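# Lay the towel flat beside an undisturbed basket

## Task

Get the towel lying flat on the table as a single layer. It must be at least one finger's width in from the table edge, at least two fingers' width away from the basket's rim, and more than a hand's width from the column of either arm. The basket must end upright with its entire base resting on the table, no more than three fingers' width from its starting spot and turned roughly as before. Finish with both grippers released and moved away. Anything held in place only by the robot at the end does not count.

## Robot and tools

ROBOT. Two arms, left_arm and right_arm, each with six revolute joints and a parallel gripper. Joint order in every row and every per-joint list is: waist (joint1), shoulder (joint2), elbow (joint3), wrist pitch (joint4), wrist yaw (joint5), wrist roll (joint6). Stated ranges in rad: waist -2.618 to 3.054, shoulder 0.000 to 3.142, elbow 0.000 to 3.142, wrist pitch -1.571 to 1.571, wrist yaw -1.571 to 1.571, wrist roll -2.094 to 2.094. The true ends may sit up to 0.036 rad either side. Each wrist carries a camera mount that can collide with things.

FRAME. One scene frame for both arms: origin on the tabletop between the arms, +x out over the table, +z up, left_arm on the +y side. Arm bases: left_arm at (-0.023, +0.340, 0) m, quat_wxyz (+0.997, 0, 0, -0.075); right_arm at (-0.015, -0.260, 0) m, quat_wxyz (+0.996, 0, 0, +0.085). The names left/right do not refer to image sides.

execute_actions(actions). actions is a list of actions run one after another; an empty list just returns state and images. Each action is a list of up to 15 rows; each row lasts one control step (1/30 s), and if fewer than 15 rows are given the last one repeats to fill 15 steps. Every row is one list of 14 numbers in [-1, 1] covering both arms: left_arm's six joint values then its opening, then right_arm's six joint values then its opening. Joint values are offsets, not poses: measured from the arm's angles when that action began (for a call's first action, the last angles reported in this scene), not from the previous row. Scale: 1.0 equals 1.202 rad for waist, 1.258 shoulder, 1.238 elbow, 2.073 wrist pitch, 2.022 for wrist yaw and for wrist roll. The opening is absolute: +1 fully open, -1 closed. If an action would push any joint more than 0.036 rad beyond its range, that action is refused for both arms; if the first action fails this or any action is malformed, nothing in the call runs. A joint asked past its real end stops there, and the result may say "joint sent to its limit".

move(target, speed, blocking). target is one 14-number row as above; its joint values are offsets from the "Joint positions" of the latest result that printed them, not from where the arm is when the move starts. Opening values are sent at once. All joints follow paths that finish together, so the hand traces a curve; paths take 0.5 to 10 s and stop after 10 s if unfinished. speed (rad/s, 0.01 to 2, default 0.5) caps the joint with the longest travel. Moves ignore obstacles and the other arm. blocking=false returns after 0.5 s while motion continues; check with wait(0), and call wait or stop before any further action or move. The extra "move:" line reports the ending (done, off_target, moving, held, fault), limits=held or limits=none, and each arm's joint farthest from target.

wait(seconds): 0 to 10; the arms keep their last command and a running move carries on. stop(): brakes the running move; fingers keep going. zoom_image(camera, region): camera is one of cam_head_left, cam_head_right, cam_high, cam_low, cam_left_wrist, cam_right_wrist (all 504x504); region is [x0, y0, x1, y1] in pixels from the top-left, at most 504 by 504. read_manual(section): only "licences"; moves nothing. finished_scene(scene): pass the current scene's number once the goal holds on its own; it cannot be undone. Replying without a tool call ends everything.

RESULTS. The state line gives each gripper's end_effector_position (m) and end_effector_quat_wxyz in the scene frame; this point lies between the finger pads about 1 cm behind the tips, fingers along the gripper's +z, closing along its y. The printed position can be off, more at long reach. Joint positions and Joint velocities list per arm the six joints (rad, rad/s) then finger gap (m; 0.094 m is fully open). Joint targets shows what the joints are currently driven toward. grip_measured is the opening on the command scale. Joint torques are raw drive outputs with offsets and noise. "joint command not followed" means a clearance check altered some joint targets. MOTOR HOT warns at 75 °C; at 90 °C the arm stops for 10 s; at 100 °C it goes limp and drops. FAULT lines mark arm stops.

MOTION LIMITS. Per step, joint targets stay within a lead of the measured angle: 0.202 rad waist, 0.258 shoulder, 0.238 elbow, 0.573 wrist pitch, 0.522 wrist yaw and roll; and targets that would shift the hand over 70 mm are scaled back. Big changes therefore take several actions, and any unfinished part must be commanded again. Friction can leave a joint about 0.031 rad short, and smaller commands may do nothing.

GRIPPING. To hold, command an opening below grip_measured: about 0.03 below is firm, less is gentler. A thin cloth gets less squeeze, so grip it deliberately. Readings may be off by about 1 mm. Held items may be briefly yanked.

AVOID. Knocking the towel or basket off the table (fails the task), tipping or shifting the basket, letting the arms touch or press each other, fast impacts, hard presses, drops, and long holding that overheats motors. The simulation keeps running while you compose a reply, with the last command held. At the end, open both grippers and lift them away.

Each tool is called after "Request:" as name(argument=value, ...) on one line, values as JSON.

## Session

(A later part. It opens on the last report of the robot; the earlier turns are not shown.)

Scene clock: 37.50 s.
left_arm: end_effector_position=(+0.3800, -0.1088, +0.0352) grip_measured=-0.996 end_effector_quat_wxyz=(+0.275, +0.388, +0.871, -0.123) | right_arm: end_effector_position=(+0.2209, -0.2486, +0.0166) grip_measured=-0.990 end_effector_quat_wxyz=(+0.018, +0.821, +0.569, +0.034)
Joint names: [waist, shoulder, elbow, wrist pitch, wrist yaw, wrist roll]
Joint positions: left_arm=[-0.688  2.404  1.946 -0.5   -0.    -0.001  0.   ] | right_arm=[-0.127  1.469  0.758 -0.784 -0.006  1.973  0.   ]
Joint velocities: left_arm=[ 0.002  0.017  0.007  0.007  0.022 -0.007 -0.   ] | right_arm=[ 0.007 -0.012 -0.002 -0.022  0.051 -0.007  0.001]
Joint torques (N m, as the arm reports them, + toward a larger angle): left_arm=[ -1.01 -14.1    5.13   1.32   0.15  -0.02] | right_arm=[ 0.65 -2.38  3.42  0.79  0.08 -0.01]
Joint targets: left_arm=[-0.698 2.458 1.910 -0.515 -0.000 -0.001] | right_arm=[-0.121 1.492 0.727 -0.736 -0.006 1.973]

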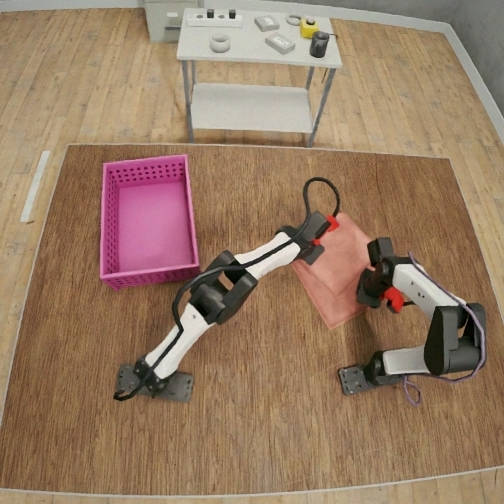

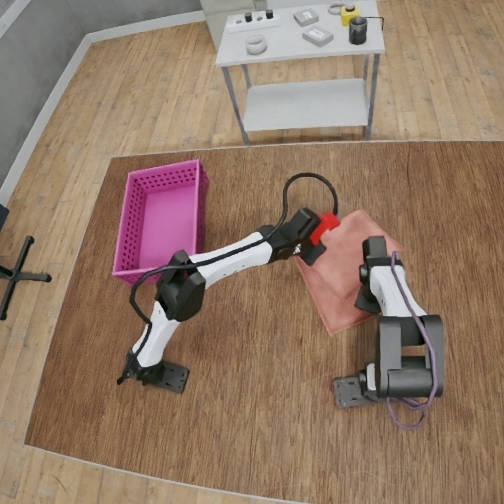

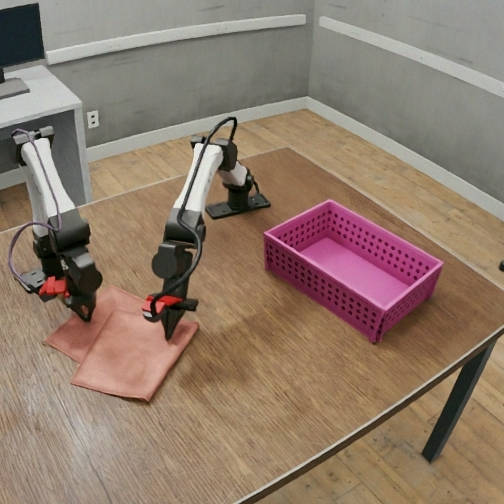

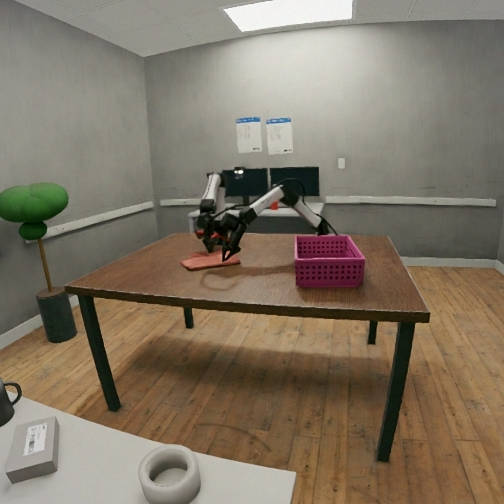

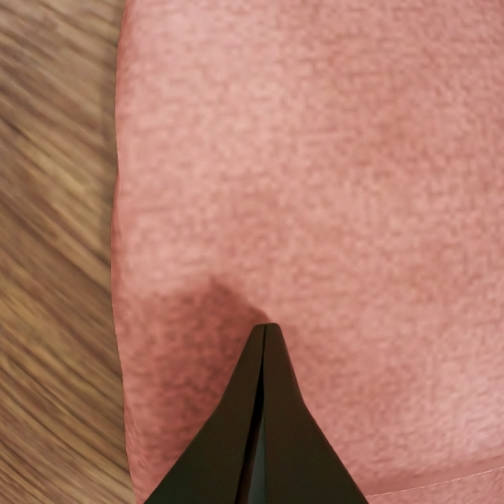

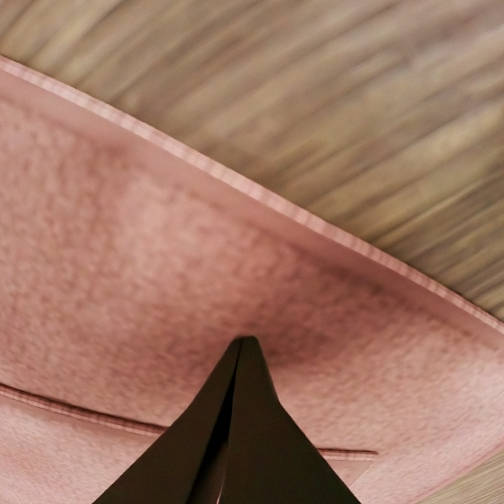

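Request:
execute_actions(actions=[[[-0.0087,0.0382,-0.0367,-0.0061,0,0,-1,-0.0003,0.0210,-0.0224,0.0233,0,-0.0101,-1],[-0.0091,0.0335,-0.0443,-0.0050,0,0,-1,-0.0055,0.0238,-0.0198,0.0235,0,-0.0201,-1],[-0.0095,0.0288,-0.0519,-0.0038,0,0,-1,-0.0108,0.0265,-0.0173,0.0236,0,-0.0302,-1],[-0.0098,0.0240,-0.0595,-0.0027,0,0,-1,-0.0161,0.0292,-0.0147,0.0238,0,-0.0402,-1],[-0.0102,0.0193,-0.0671,-0.0016,0,0,-1,-0.0213,0.0319,-0.0121,0.0239,0,-0.0503,-1],[-0.0106,0.0146,-0.0747,-0.0005,0,0,-1,-0.0266,0.0347,-0.0095,0.0241,0,-0.0603,-1],[-0.0110,0.0099,-0.0823,0.0006,0,0,-1,-0.0319,0.0374,-0.0069,0.0242,0,-0.0704,-1],[-0.0114,0.0052,-0.0898,0.0018,0,0,-1,-0.0371,0.0401,-0.0044,0.0244,0,-0.0804,-1],[-0.0118,0.0005,-0.0974,0.0029,0,0,-1,-0.0424,0.0428,-0.0018,0.0245,0,-0.0905,-1],[-0.0122,-0.0042,-0.1050,0.0040,0,0,-1,-0.0477,0.0456,0.0008,0.0247,0,-0.1005,-1],[-0.0126,-0.0089,-0.1126,0.0051,0,0,-1,-0.0529,0.0483,0.0034,0.0248,0,-0.1106,-1],[-0.0129,-0.0137,-0.1202,0.0062,0,0,-1,-0.0582,0.0510,0.0060,0.0250,0,-0.1206,-1],[-0.0133,-0.0184,-0.1278,0.0074,0,0,-1,-0.0635,0.0537,0.0085,0.0251,0,-0.1307,-1],[-0.0137,-0.0231,-0.1354,0.0085,0,0,-1,-0.0687,0.0565,0.0111,0.0253,0,-0.1407,-1],[-0.0141,-0.0278,-0.1430,0.0096,0,0,-1,-0.0740,0.0592,0.0137,0.0254,0,-0.1508,-1]]])

Request:
wait(seconds=0.3)

Scene clock: 43.47 s.
left_arm: end_effector_position=(+0.3739, -0.1043, +0.0339) grip_measured=-0.996 end_effector_quat_wxyz=(+0.288, +0.387, +0.866, -0.129) | right_arm: end_effector_position=(+0.2268, -0.2575, +0.0165) grip_measured=-0.990 end_effector_quat_wxyz=(+0.009, +0.776, +0.630, +0.042)
Joint names: [waist, shoulder, elbow, wrist pitch, wrist yaw, wrist roll]
Joint positions: left_arm=[-0.691  2.353  1.832 -0.408 -0.    -0.001  0.   ] | right_arm=[-0.189  1.492  0.777 -0.781 -0.04   1.76   0.   ]
Joint velocities: left_arm=[-0.022 -0.149 -0.286  0.007  0.007  0.037  0.   ] | right_arm=[-0.183  0.105  0.081  0.022 -0.037 -0.476  0.001]
Joint torques (N m, as the arm reports them, + toward a larger angle): left_arm=[ -1.33 -16.29   4.47   0.75   0.1   -0.03] | right_arm=[-1.13 -1.09  5.17  0.82  0.53 -0.14]
Joint targets: left_arm=[-0.705 2.369 1.769 -0.480 -0.000 -0.001] | right_arm=[-0.216 1.544 0.775 -0.731 -0.006 1.668]

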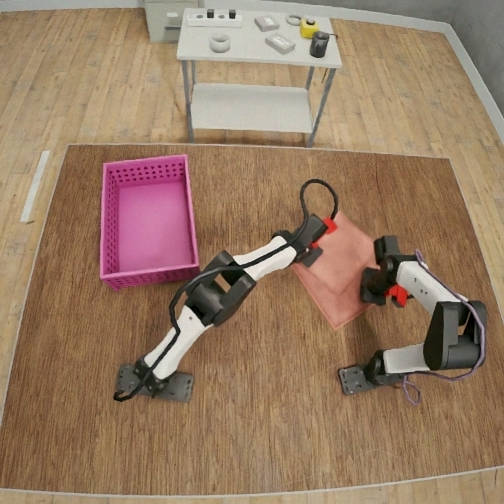

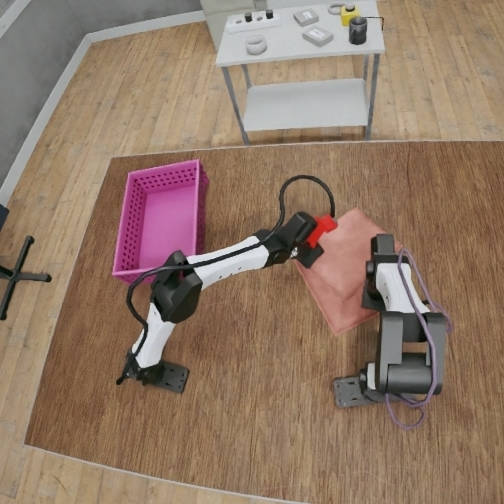

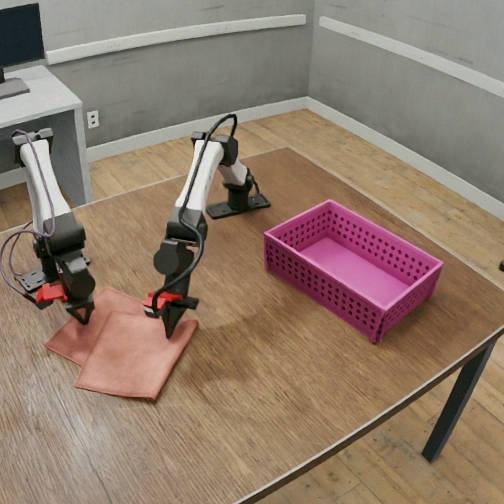

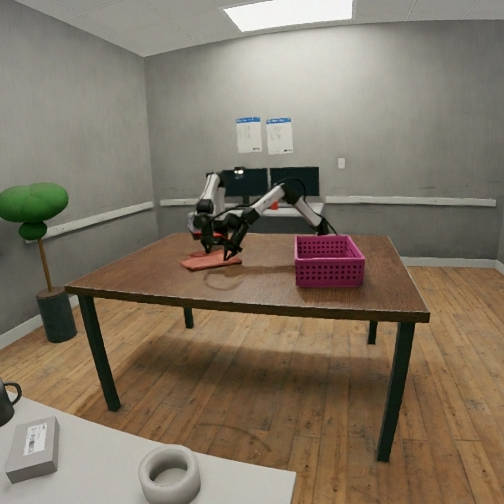

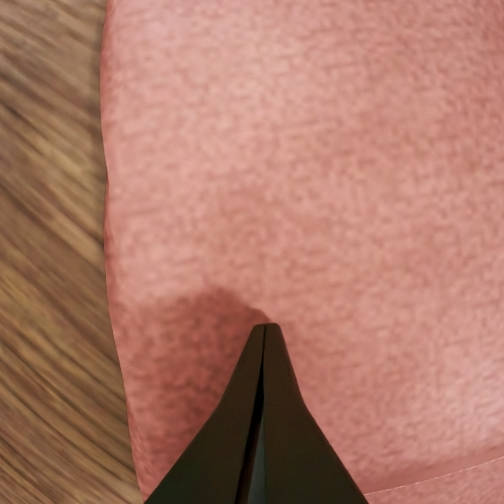

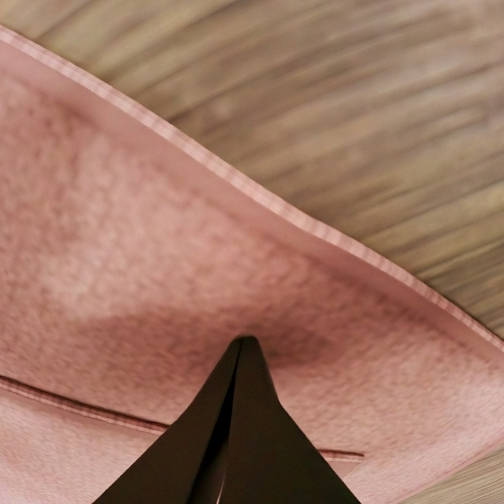

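Scene clock: 43.77 s.
left_arm: end_effector_position=(+0.3716, -0.1031, +0.0337) grip_measured=-0.996 end_effector_quat_wxyz=(+0.287, +0.388, +0.866, -0.129) | right_arm: end_effector_position=(+0.2285, -0.2599, +0.0165) grip_measured=-0.990 end_effector_quat_wxyz=(+0.011, +0.757, +0.652, +0.043)
Joint names: [waist, shoulder, elbow, wrist pitch, wrist yaw, wrist roll]
Joint positions: left_arm=[-0.692  2.344  1.816 -0.403 -0.    -0.001  0.   ] | right_arm=[-0.2    1.497  0.782 -0.779 -0.042  1.691  0.   ]
Joint velocities: left_arm=[ 0.002 -0.002  0.007  0.007 -0.051 -0.037 -0.001] | right_arm=[-0.012 -0.007  0.007  0.007  0.007 -0.022  0.   ]
Joint torques (N m, as the arm reports them, + toward a larger angle): left_arm=[ -1.16 -16.02   4.19   0.82   0.14  -0.02] | right_arm=[-1.14 -1.06  5.2   0.82  0.49 -0.16]
Joint targets: left_arm=[-0.705 2.369 1.769 -0.480 -0.000 -0.001] | right_arm=[-0.216 1.543 0.775 -0.731 -0.006 1.668]
wait: 0.30 s; no rest

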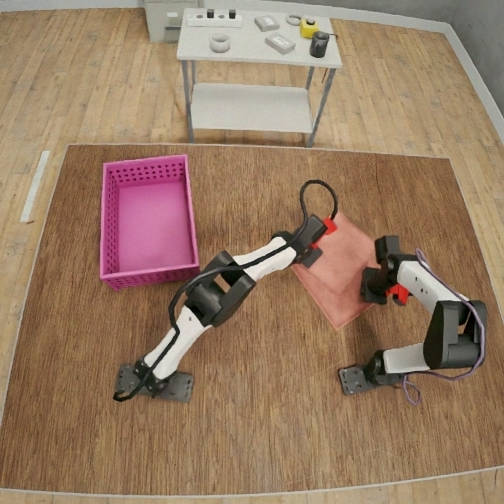

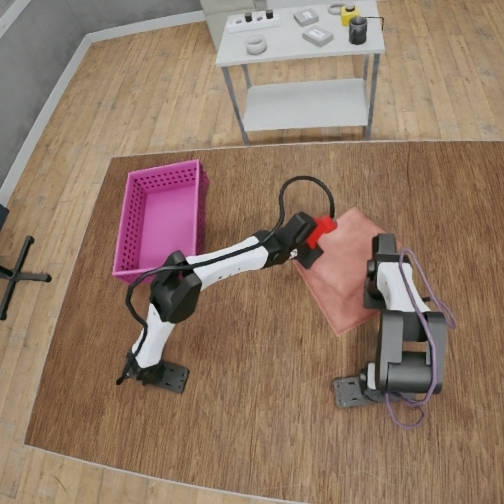

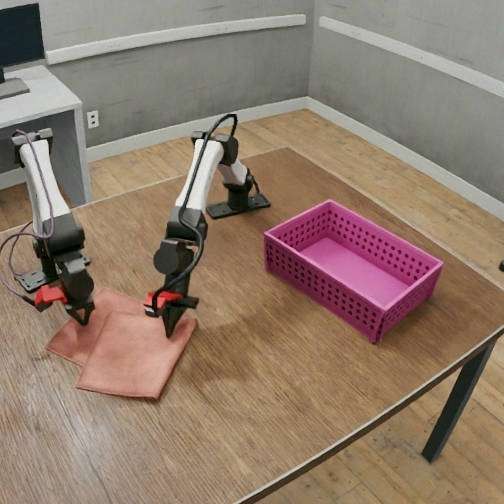

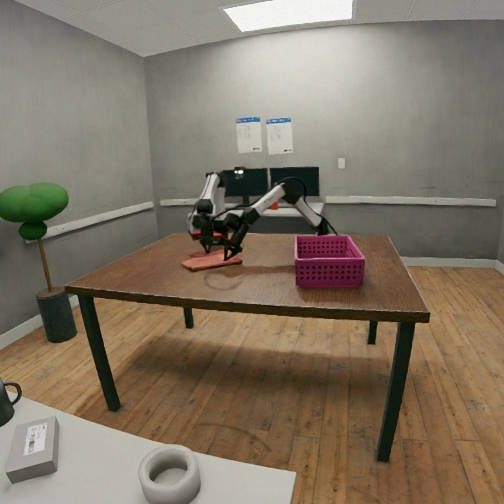

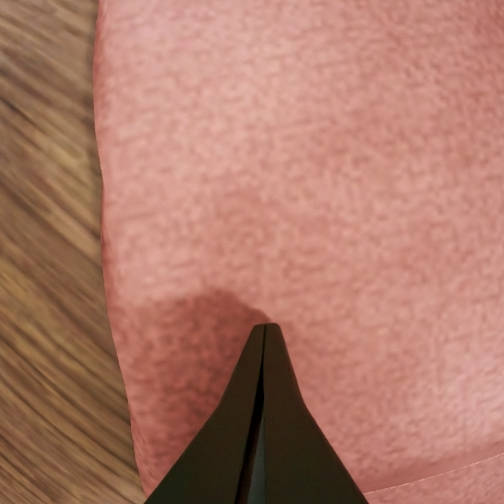

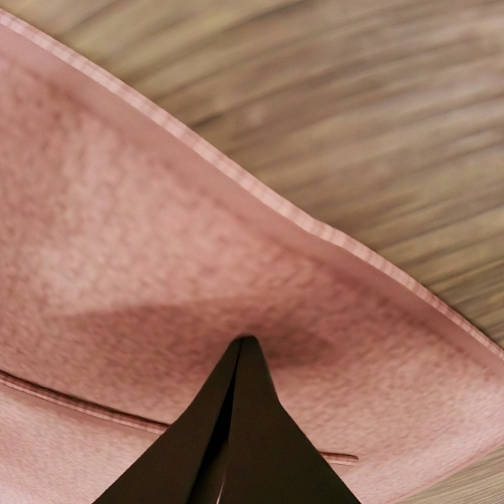

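Request:
execute_actions(actions=[[[-0.0127,0.0139,-0.0489,-0.0343,0,0,-1,-0.0192,0.0433,0.0014,0.0230,0.0178,-0.0229,-1],[-0.0146,0.0078,-0.0597,-0.0314,0,0,-1,-0.0251,0.0500,0.0085,0.0228,0.0178,-0.0343,-1],[-0.0165,0.0018,-0.0706,-0.0286,0,0,-1,-0.0309,0.0567,0.0157,0.0225,0.0178,-0.0458,-1],[-0.0184,-0.0043,-0.0815,-0.0258,0,0,-1,-0.0368,0.0634,0.0228,0.0223,0.0178,-0.0573,-1],[-0.0202,-0.0103,-0.0924,-0.0230,0,0,-1,-0.0427,0.0701,0.0299,0.0221,0.0178,-0.0688,-1],[-0.0221,-0.0163,-0.1032,-0.0201,0,0,-1,-0.0486,0.0768,0.0370,0.0219,0.0178,-0.0802,-1],[-0.0240,-0.0224,-0.1141,-0.0173,0,0,-1,-0.0545,0.0835,0.0441,0.0217,0.0178,-0.0917,-1],[-0.0259,-0.0284,-0.1250,-0.0145,0,0,-1,-0.0603,0.0902,0.0513,0.0214,0.0178,-0.1032,-1],[-0.0278,-0.0345,-0.1359,-0.0117,0,0,-1,-0.0662,0.0969,0.0584,0.0212,0.0178,-0.1147,-1],[-0.0297,-0.0405,-0.1467,-0.0088,0,0,-1,-0.0721,0.1036,0.0655,0.0210,0.0178,-0.1261,-1],[-0.0316,-0.0465,-0.1576,-0.0060,0,0,-1,-0.0780,0.1103,0.0726,0.0208,0.0178,-0.1376,-1],[-0.0334,-0.0526,-0.1685,-0.0032,0,0,-1,-0.0839,0.1170,0.0797,0.0206,0.0178,-0.1491,-1],[-0.0353,-0.0586,-0.1794,-0.0004,0,0,-1,-0.0897,0.1237,0.0869,0.0203,0.0178,-0.1606,-1],[-0.0372,-0.0647,-0.1902,0.0025,0,0,-1,-0.0956,0.1304,0.0940,0.0201,0.0178,-0.1720,-1],[-0.0391,-0.0707,-0.2011,0.0053,0,0,-1,-0.1015,0.1371,0.1011,0.0199,0.0178,-0.1835,-1]]])

Request:
wait(seconds=0.4)

Scene clock: 47.00 s.
left_arm: end_effector_position=(+0.3431, -0.0922, +0.0327) grip_measured=-0.996 end_effector_quat_wxyz=(+0.285, +0.399, +0.862, -0.130) | right_arm: end_effector_position=(+0.2565, -0.2866, +0.0171) grip_measured=-0.990 end_effector_quat_wxyz=(+0.017, +0.698, +0.715, +0.040)
Joint names: [waist, shoulder, elbow, wrist pitch, wrist yaw, wrist roll]
Joint positions: left_arm=[-0.719  2.242  1.637 -0.328 -0.005 -0.001  0.   ] | right_arm=[-0.295  1.61   0.896 -0.782 -0.043  1.422  0.   ]
Joint velocities: left_arm=[-0.09  -0.203 -0.364  0.139  0.051 -0.007  0.001] | right_arm=[-0.193  0.252  0.242  0.081 -0.007 -0.667  0.   ]
Joint torques (N m, as the arm reports them, + toward a larger angle): left_arm=[ -1.53 -14.86   4.09   0.69   0.17  -0.01] | right_arm=[-1.   -2.12  5.51  0.82  0.52 -0.1 ]
Joint targets: left_arm=[-0.739 2.255 1.568 -0.392 -0.000 -0.001] | right_arm=[-0.322 1.670 0.908 -0.738 -0.006 1.320]

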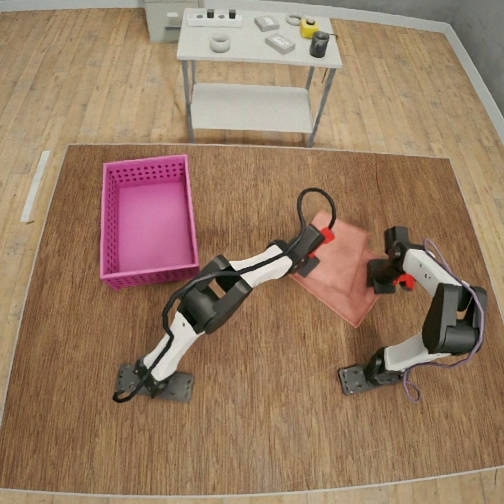

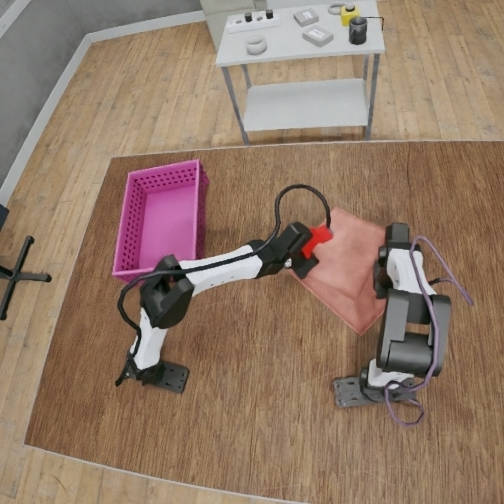

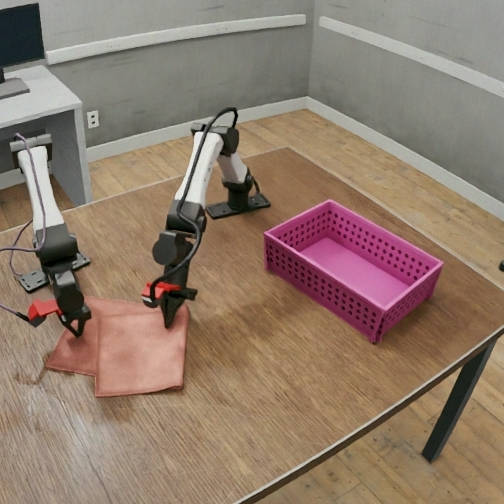

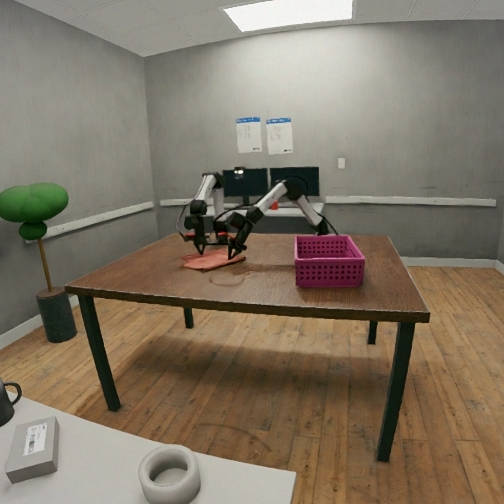

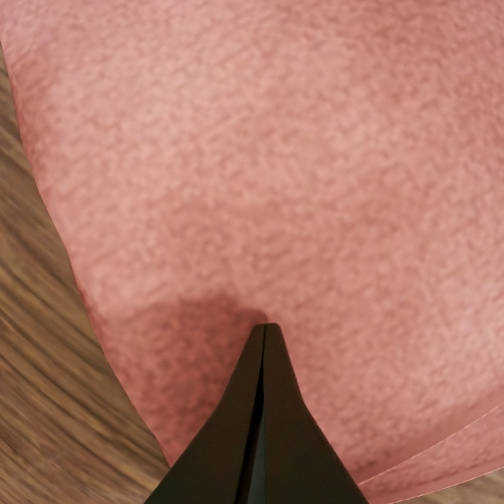

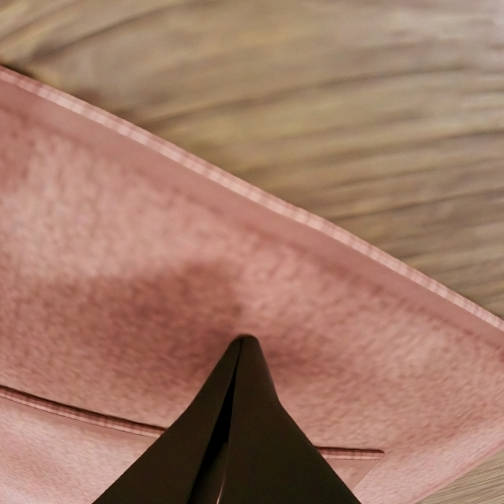

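Scene clock: 47.40 s.
left_arm: end_effector_position=(+0.3380, -0.0924, +0.0325) grip_measured=-0.996 end_effector_quat_wxyz=(+0.286, +0.402, +0.860, -0.131) | right_arm: end_effector_position=(+0.2600, -0.2902, +0.0172) grip_measured=-0.990 end_effector_quat_wxyz=(+0.019, +0.670, +0.741, +0.039)
Joint names: [waist, shoulder, elbow, wrist pitch, wrist yaw, wrist roll]
Joint positions: left_arm=[-0.726  2.23   1.615 -0.317 -0.006 -0.001  0.   ] | right_arm=[-0.306  1.624  0.911 -0.782 -0.043  1.336  0.   ]
Joint velocities: left_arm=[ 0.012 -0.002  0.007  0.022  0.022  0.022  0.001] | right_arm=[-0.002 -0.002 -0.007 -0.051 -0.066 -0.037 -0.   ]
Joint torques (N m, as the arm reports them, + toward a larger angle): left_arm=[ -1.25 -14.84   3.93   0.83   0.2   -0.04] | right_arm=[-1.08 -2.22  5.53  0.81  0.5  -0.13]
Joint targets: left_arm=[-0.740 2.255 1.567 -0.392 -0.000 -0.001] | right_arm=[-0.322 1.670 0.908 -0.738 -0.006 1.320]
wait: 0.40 s; no rest

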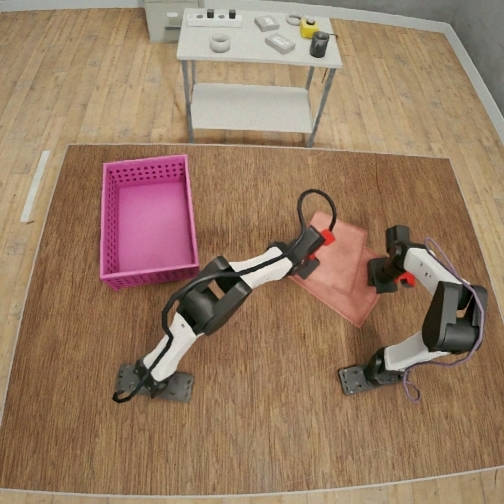

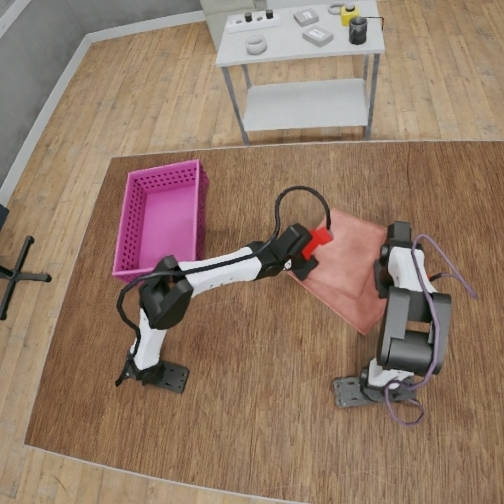

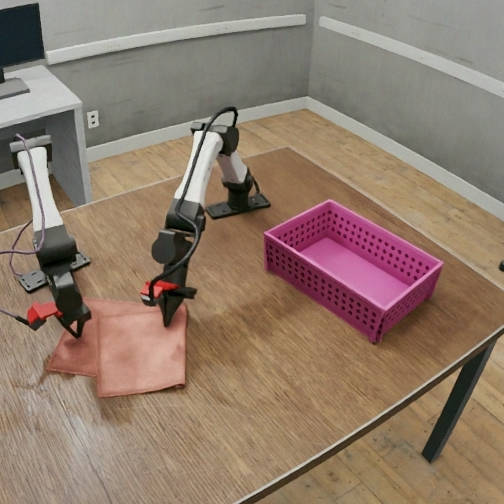

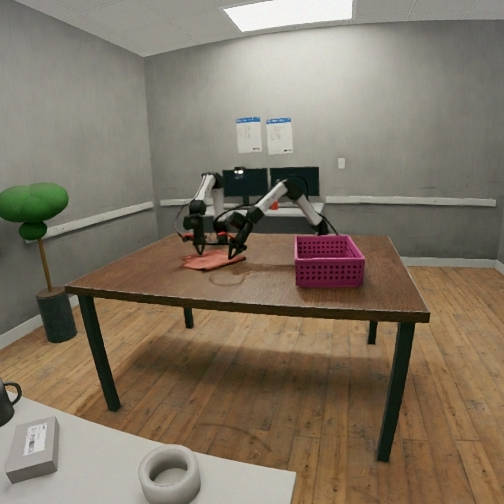

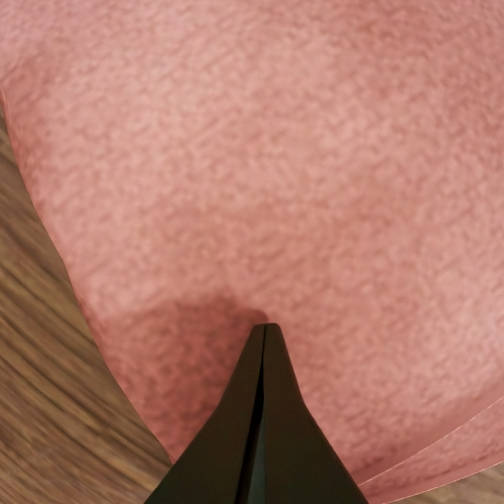

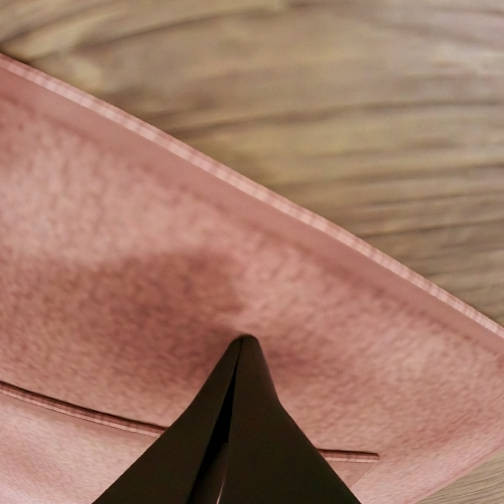

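Request:
execute_actions(actions=[[[-0.0153,0.0192,-0.0402,-0.0358,0.003,0,-1,-0.0166,0.0408,0.0026,0.0208,0.0183,-0.0178,-1],[-0.0189,0.0184,-0.0416,-0.0354,0.003,0,-1,-0.0200,0.0450,0.0075,0.0204,0.0183,-0.0277,-1],[-0.0226,0.0177,-0.0430,-0.0350,0.003,0,-1,-0.0233,0.0492,0.0125,0.0200,0.0183,-0.0376,-1],[-0.0263,0.0169,-0.0444,-0.0347,0.003,0,-1,-0.0266,0.0534,0.0175,0.0195,0.0183,-0.0475,-1],[-0.0299,0.0162,-0.0458,-0.0343,0.003,0,-1,-0.0299,0.0576,0.0225,0.0191,0.0183,-0.0574,-1],[-0.0336,0.0154,-0.0472,-0.0339,0.003,0,-1,-0.0333,0.0618,0.0274,0.0187,0.0183,-0.0673,-1],[-0.0373,0.0147,-0.0486,-0.0335,0.003,0,-1,-0.0366,0.0660,0.0324,0.0183,0.0183,-0.0772,-1],[-0.0409,0.0139,-0.0500,-0.0331,0.003,0,-1,-0.0399,0.0703,0.0374,0.0179,0.0183,-0.0870,-1],[-0.0446,0.0132,-0.0514,-0.0327,0.003,0,-1,-0.0432,0.0745,0.0424,0.0175,0.0183,-0.0969,-1],[-0.0483,0.0124,-0.0528,-0.0323,0.003,0,-1,-0.0466,0.0787,0.0473,0.0171,0.0183,-0.1068,-1],[-0.0519,0.0117,-0.0542,-0.0319,0.003,0,-1,-0.0499,0.0829,0.0523,0.0167,0.0183,-0.1167,-1],[-0.0556,0.0109,-0.0556,-0.0316,0.003,0,-1,-0.0532,0.0871,0.0573,0.0162,0.0183,-0.1266,-1],[-0.0593,0.0102,-0.0570,-0.0312,0.003,0,-1,-0.0565,0.0913,0.0623,0.0158,0.0183,-0.1365,-1],[-0.0629,0.0094,-0.0584,-0.0308,0.003,0,-1,-0.0599,0.0955,0.0672,0.0154,0.0183,-0.1464,-1],[-0.0666,0.0087,-0.0598,-0.0304,0.003,0,-1,-0.0632,0.0997,0.0722,0.0150,0.0183,-0.1563,-1]]])

Request:
wait(seconds=0.4)

Scene clock: 49.53 s.
left_arm: end_effector_position=(+0.3150, -0.1051, +0.0323) grip_measured=-0.996 end_effector_quat_wxyz=(+0.284, +0.422, +0.851, -0.132) | right_arm: end_effector_position=(+0.2785, -0.3098, +0.0176) grip_measured=-0.990 end_effector_quat_wxyz=(+0.028, +0.604, +0.795, +0.036)
Joint names: [waist, shoulder, elbow, wrist pitch, wrist yaw, wrist roll]
Joint positions: left_arm=[-0.776  2.216  1.592 -0.31  -0.019 -0.001  0.   ] | right_arm=[-0.362  1.694  0.99  -0.785 -0.041  1.109  0.   ]
Joint velocities: left_arm=[-0.134 -0.037 -0.042 -0.007 -0.022  0.066  0.   ] | right_arm=[-0.115  0.159  0.164 -0.007 -0.007 -0.564  0.   ]
Joint torques (N m, as the arm reports them, + toward a larger angle): left_arm=[ -1.97 -14.75   3.93   0.83   0.36  -0.04] | right_arm=[-0.9  -2.96  5.7   0.74  0.44 -0.12]
Joint targets: left_arm=[-0.806 2.241 1.541 -0.380 0.000 -0.001] | right_arm=[-0.382 1.749 1.000 -0.751 -0.006 1.020]

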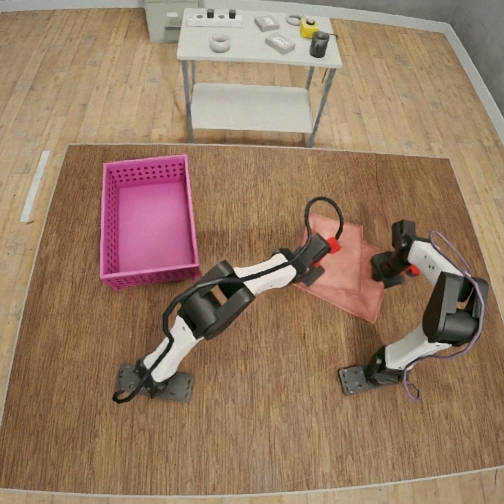

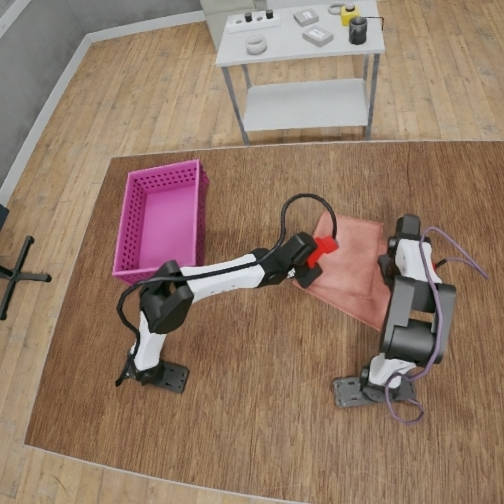

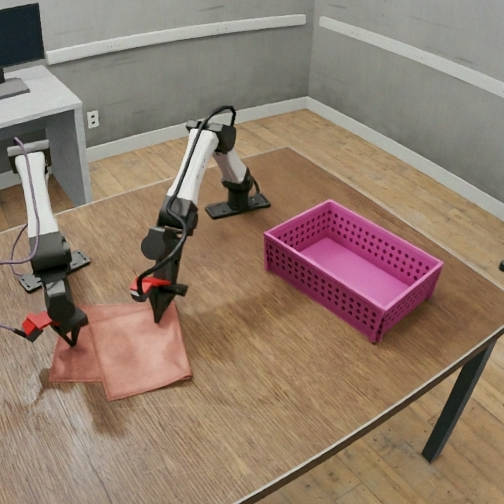

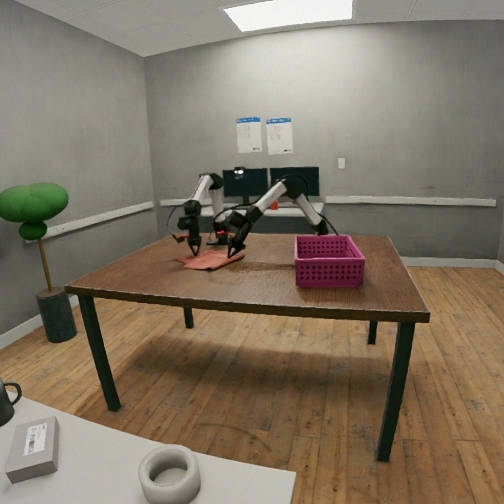

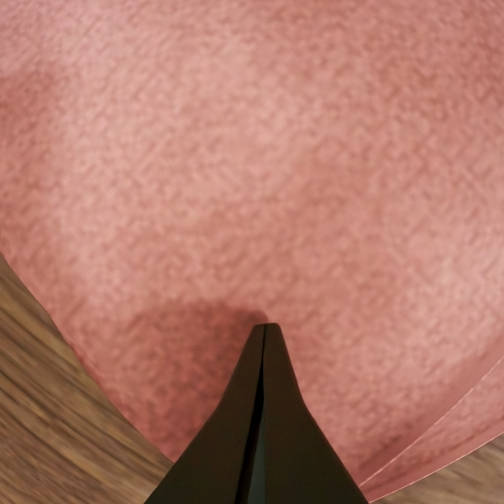

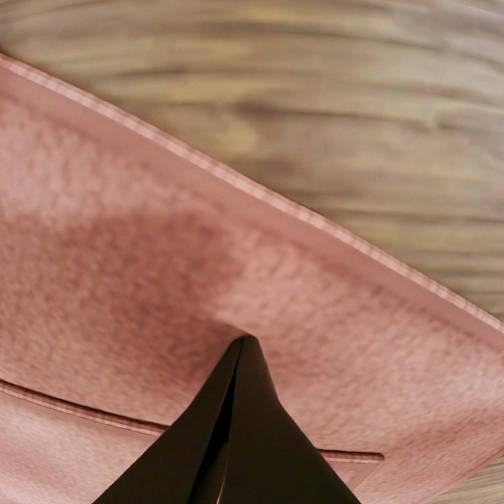

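Scene clock: 49.93 s.
left_arm: end_effector_position=(+0.3094, -0.1086, +0.0322) grip_measured=-0.996 end_effector_quat_wxyz=(+0.283, +0.427, +0.849, -0.133) | right_arm: end_effector_position=(+0.2809, -0.3125, +0.0177) grip_measured=-0.990 end_effector_quat_wxyz=(+0.030, +0.578, +0.815, +0.035)
Joint names: [waist, shoulder, elbow, wrist pitch, wrist yaw, wrist roll]
Joint positions: left_arm=[-0.788  2.214  1.589 -0.31  -0.019 -0.001  0.   ] | right_arm=[-0.369  1.703  1.    -0.785 -0.04   1.036  0.   ]
Joint velocities: left_arm=[-0.017  0.012  0.002  0.022 -0.007  0.007 -0.001] | right_arm=[-0.002 -0.002 -0.012 -0.051 -0.007  0.022 -0.   ]
Joint torques (N m, as the arm reports them, + toward a larger angle): left_arm=[ -1.77 -14.43   3.92   0.87   0.39  -0.03] | right_arm=[-0.98 -2.95  5.79  0.77  0.46 -0.13]
Joint targets: left_arm=[-0.806 2.241 1.541 -0.380 -0.000 -0.001] | right_arm=[-0.382 1.749 1.000 -0.751 -0.006 1.020]
wait: 0.40 s; no rest

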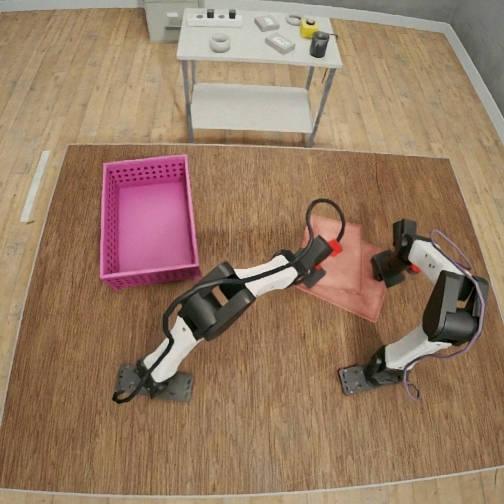

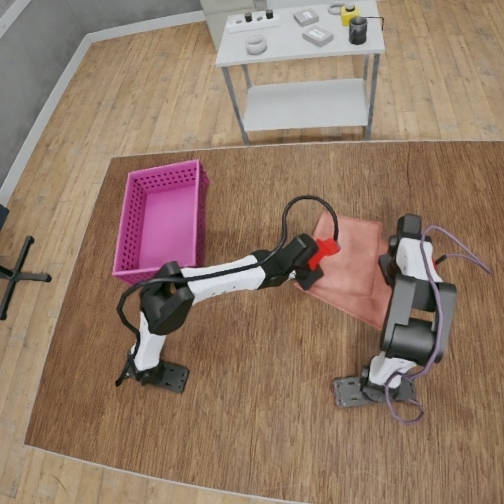

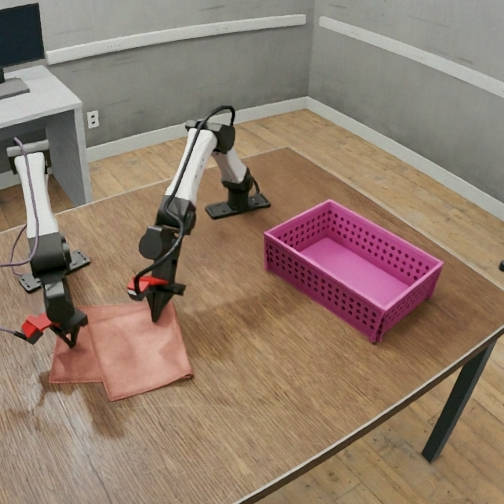

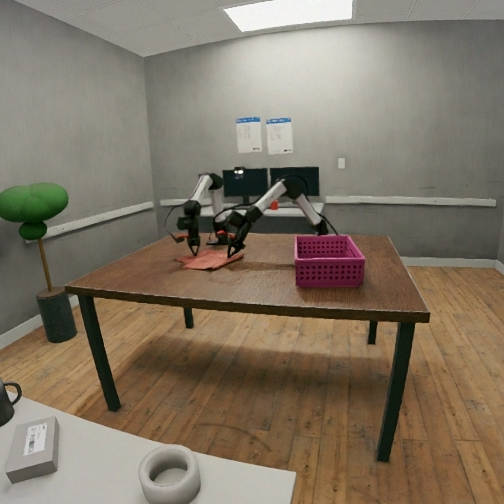

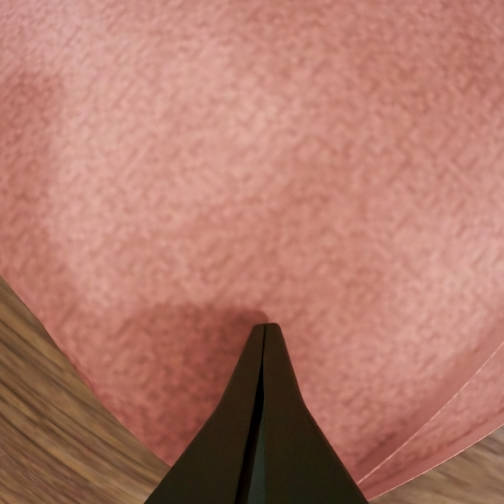

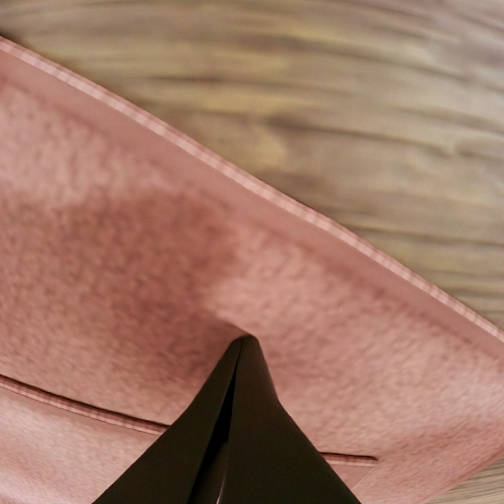

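Request:
execute_actions(actions=[[[-0.0165,0.0181,-0.0447,-0.0324,0.0094,0,-1,-0.0096,0.0420,0.0070,0.0155,0.0168,-0.0161,-1],[-0.0180,0.0146,-0.0505,-0.0310,0.0094,0,-1,-0.0084,0.0475,0.0139,0.0147,0.0168,-0.0244,-1],[-0.0195,0.0112,-0.0564,-0.0296,0.0094,0,-1,-0.0071,0.0529,0.0209,0.0138,0.0168,-0.0326,-1],[-0.0210,0.0077,-0.0622,-0.0281,0.0094,0,-1,-0.0059,0.0583,0.0278,0.0130,0.0168,-0.0409,-1],[-0.0225,0.0043,-0.0681,-0.0267,0.0094,0,-1,-0.0047,0.0638,0.0348,0.0121,0.0168,-0.0491,-1],[-0.0240,0.0009,-0.0739,-0.0253,0.0094,0,-1,-0.0035,0.0692,0.0418,0.0112,0.0168,-0.0574,-1],[-0.0255,-0.0026,-0.0798,-0.0239,0.0094,0,-1,-0.0023,0.0746,0.0487,0.0104,0.0168,-0.0656,-1],[-0.0269,-0.0060,-0.0856,-0.0225,0.0094,0,-1,-0.0010,0.0801,0.0557,0.0095,0.0168,-0.0739,-1],[-0.0284,-0.0095,-0.0915,-0.0211,0.0094,0,-1,0.0002,0.0855,0.0626,0.0087,0.0168,-0.0821,-1],[-0.0299,-0.0129,-0.0973,-0.0197,0.0094,0,-1,0.0014,0.0909,0.0696,0.0078,0.0168,-0.0904,-1],[-0.0314,-0.0163,-0.1032,-0.0183,0.0094,0,-1,0.0026,0.0964,0.0766,0.0069,0.0168,-0.0986,-1],[-0.0329,-0.0198,-0.1090,-0.0168,0.0094,0,-1,0.0038,0.1018,0.0835,0.0061,0.0168,-0.1069,-1],[-0.0344,-0.0232,-0.1149,-0.0154,0.0094,0,-1,0.0051,0.1072,0.0905,0.0052,0.0168,-0.1151,-1],[-0.0359,-0.0267,-0.1207,-0.0140,0.0094,0,-1,0.0063,0.1127,0.0974,0.0044,0.0168,-0.1234,-1],[-0.0374,-0.0301,-0.1266,-0.0126,0.0094,0,-1,0.0075,0.1181,0.1044,0.0035,0.0168,-0.1316,-1]]])

Request:
wait(seconds=0.4)

Scene clock: 53.23 s.
left_arm: end_effector_position=(+0.2888, -0.1065, +0.0318) grip_measured=-0.996 end_effector_quat_wxyz=(+0.285, +0.438, +0.841, -0.140) | right_arm: end_effector_position=(+0.3038, -0.3188, +0.0182) grip_measured=-0.990 end_effector_quat_wxyz=(+0.030, +0.498, +0.866, +0.026)
Joint names: [waist, shoulder, elbow, wrist pitch, wrist yaw, wrist roll]
Joint positions: left_arm=[-0.816  2.161  1.493 -0.256 -0.019 -0.001  0.   ] | right_arm=[-0.369  1.794  1.113 -0.816 -0.031  0.846  0.   ]
Joint velocities: left_arm=[-0.037 -0.134 -0.198  0.066  0.007 -0.022  0.001] | right_arm=[-0.012  0.193  0.242 -0.007 -0.007 -0.476 -0.   ]
Joint torques (N m, as the arm reports them, + toward a larger angle): left_arm=[ -1.3  -14.3    3.88   0.7    0.32  -0.04] | right_arm=[ 0.88 -3.81  5.92  0.89  0.35 -0.12]
Joint targets: left_arm=[-0.833 2.177 1.432 -0.336 -0.000 -0.001] | right_arm=[-0.360 1.851 1.129 -0.778 -0.006 0.769]

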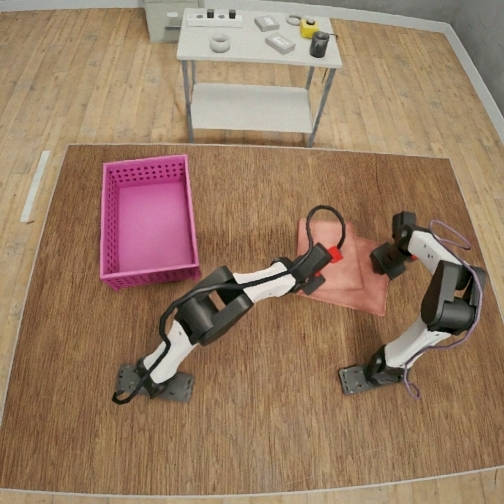

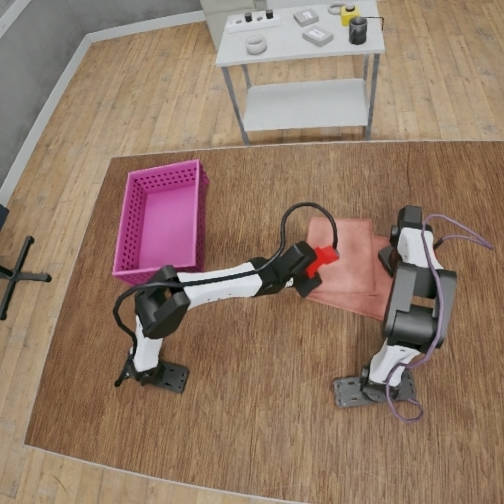

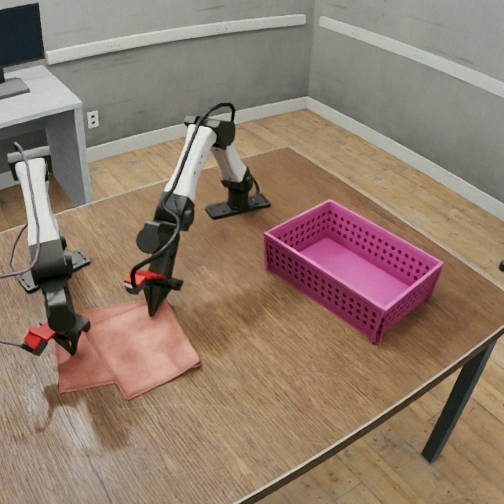

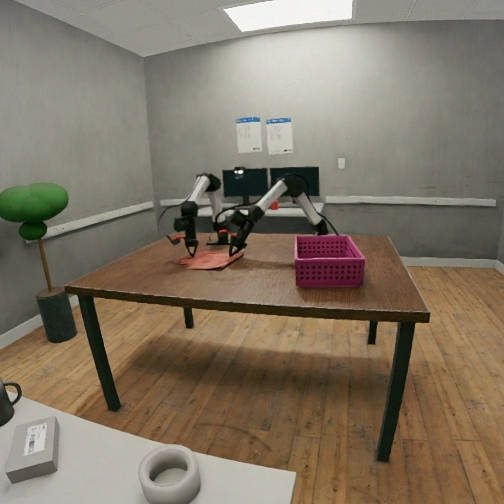

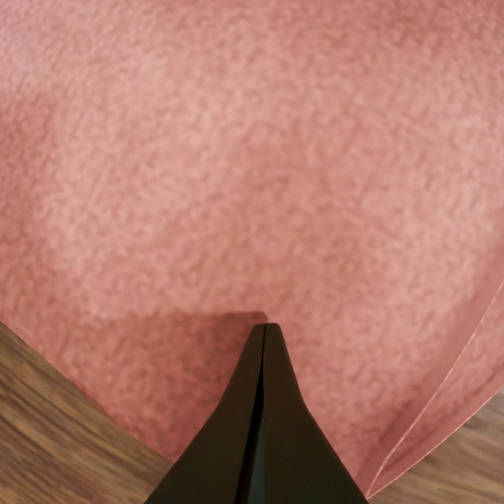

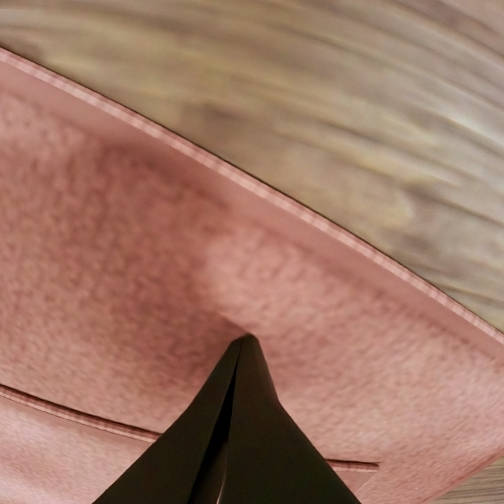

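Scene clock: 53.63 s.
left_arm: end_effector_position=(+0.2859, -0.1067, +0.0319) grip_measured=-0.996 end_effector_quat_wxyz=(+0.286, +0.440, +0.840, -0.141) | right_arm: end_effector_position=(+0.3071, -0.3191, +0.0181) grip_measured=-0.990 end_effector_quat_wxyz=(+0.031, +0.471, +0.881, +0.025)
Joint names: [waist, shoulder, elbow, wrist pitch, wrist yaw, wrist roll]
Joint positions: left_arm=[-0.821  2.155  1.481 -0.249 -0.019 -0.001  0.   ] | right_arm=[-0.367  1.805  1.126 -0.818 -0.03   0.785  0.   ]
Joint velocities: left_arm=[-0.012 -0.007  0.012  0.007  0.022  0.007  0.   ] | right_arm=[-0.002  0.027 -0.007 -0.081  0.095 -0.139 -0.001]
Joint torques (N m, as the arm reports them, + toward a larger angle): left_arm=[ -1.28 -14.16   3.69   0.73   0.34  -0.01] | right_arm=[ 0.76 -3.81  6.1   0.81  0.35 -0.14]
Joint targets: left_arm=[-0.833 2.176 1.432 -0.336 -0.000 -0.001] | right_arm=[-0.360 1.852 1.129 -0.777 -0.006 0.770]
wait: 0.40 s; no rest

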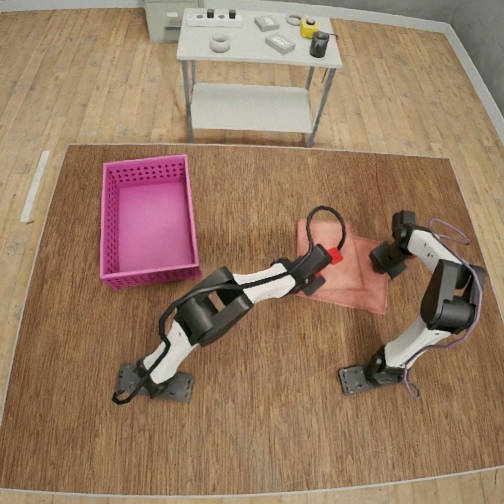

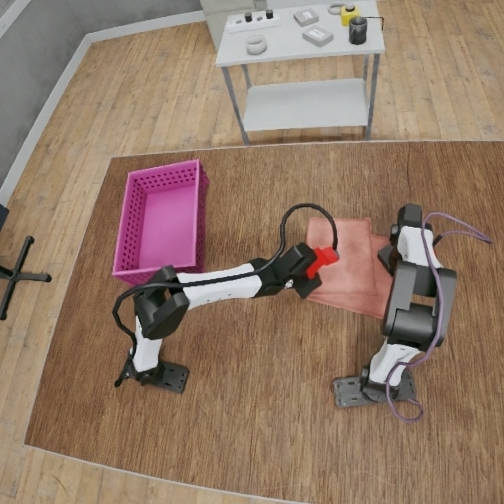

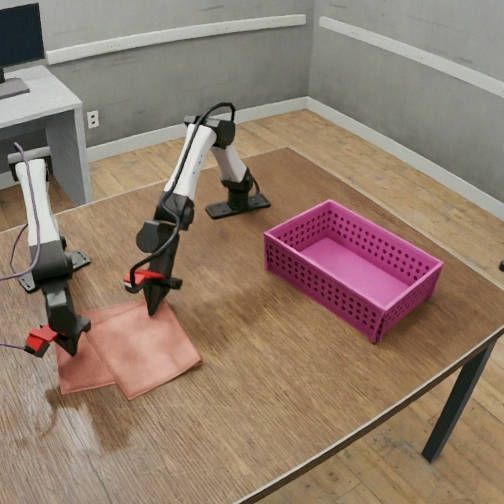

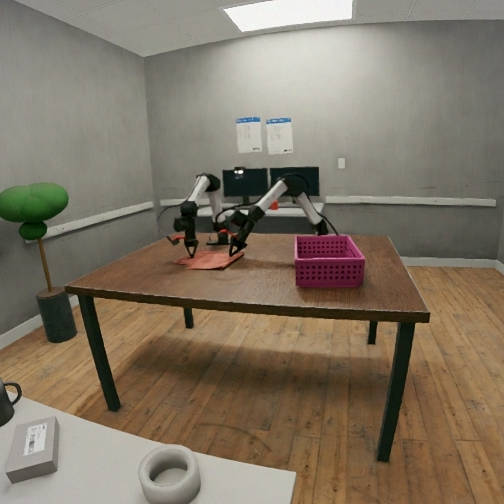

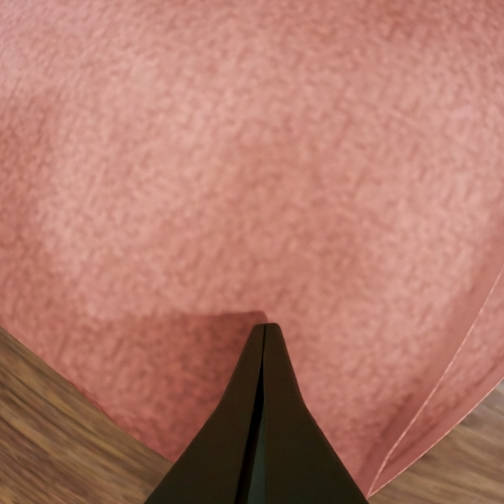

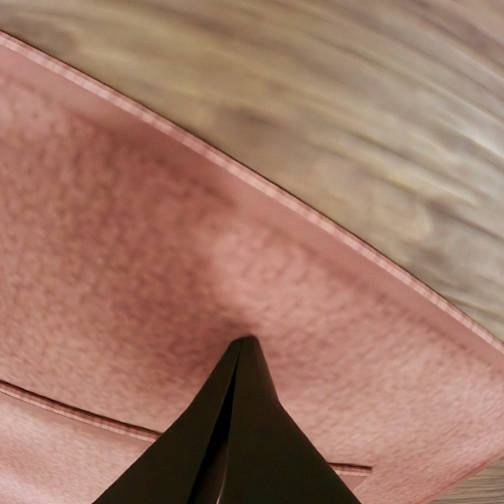

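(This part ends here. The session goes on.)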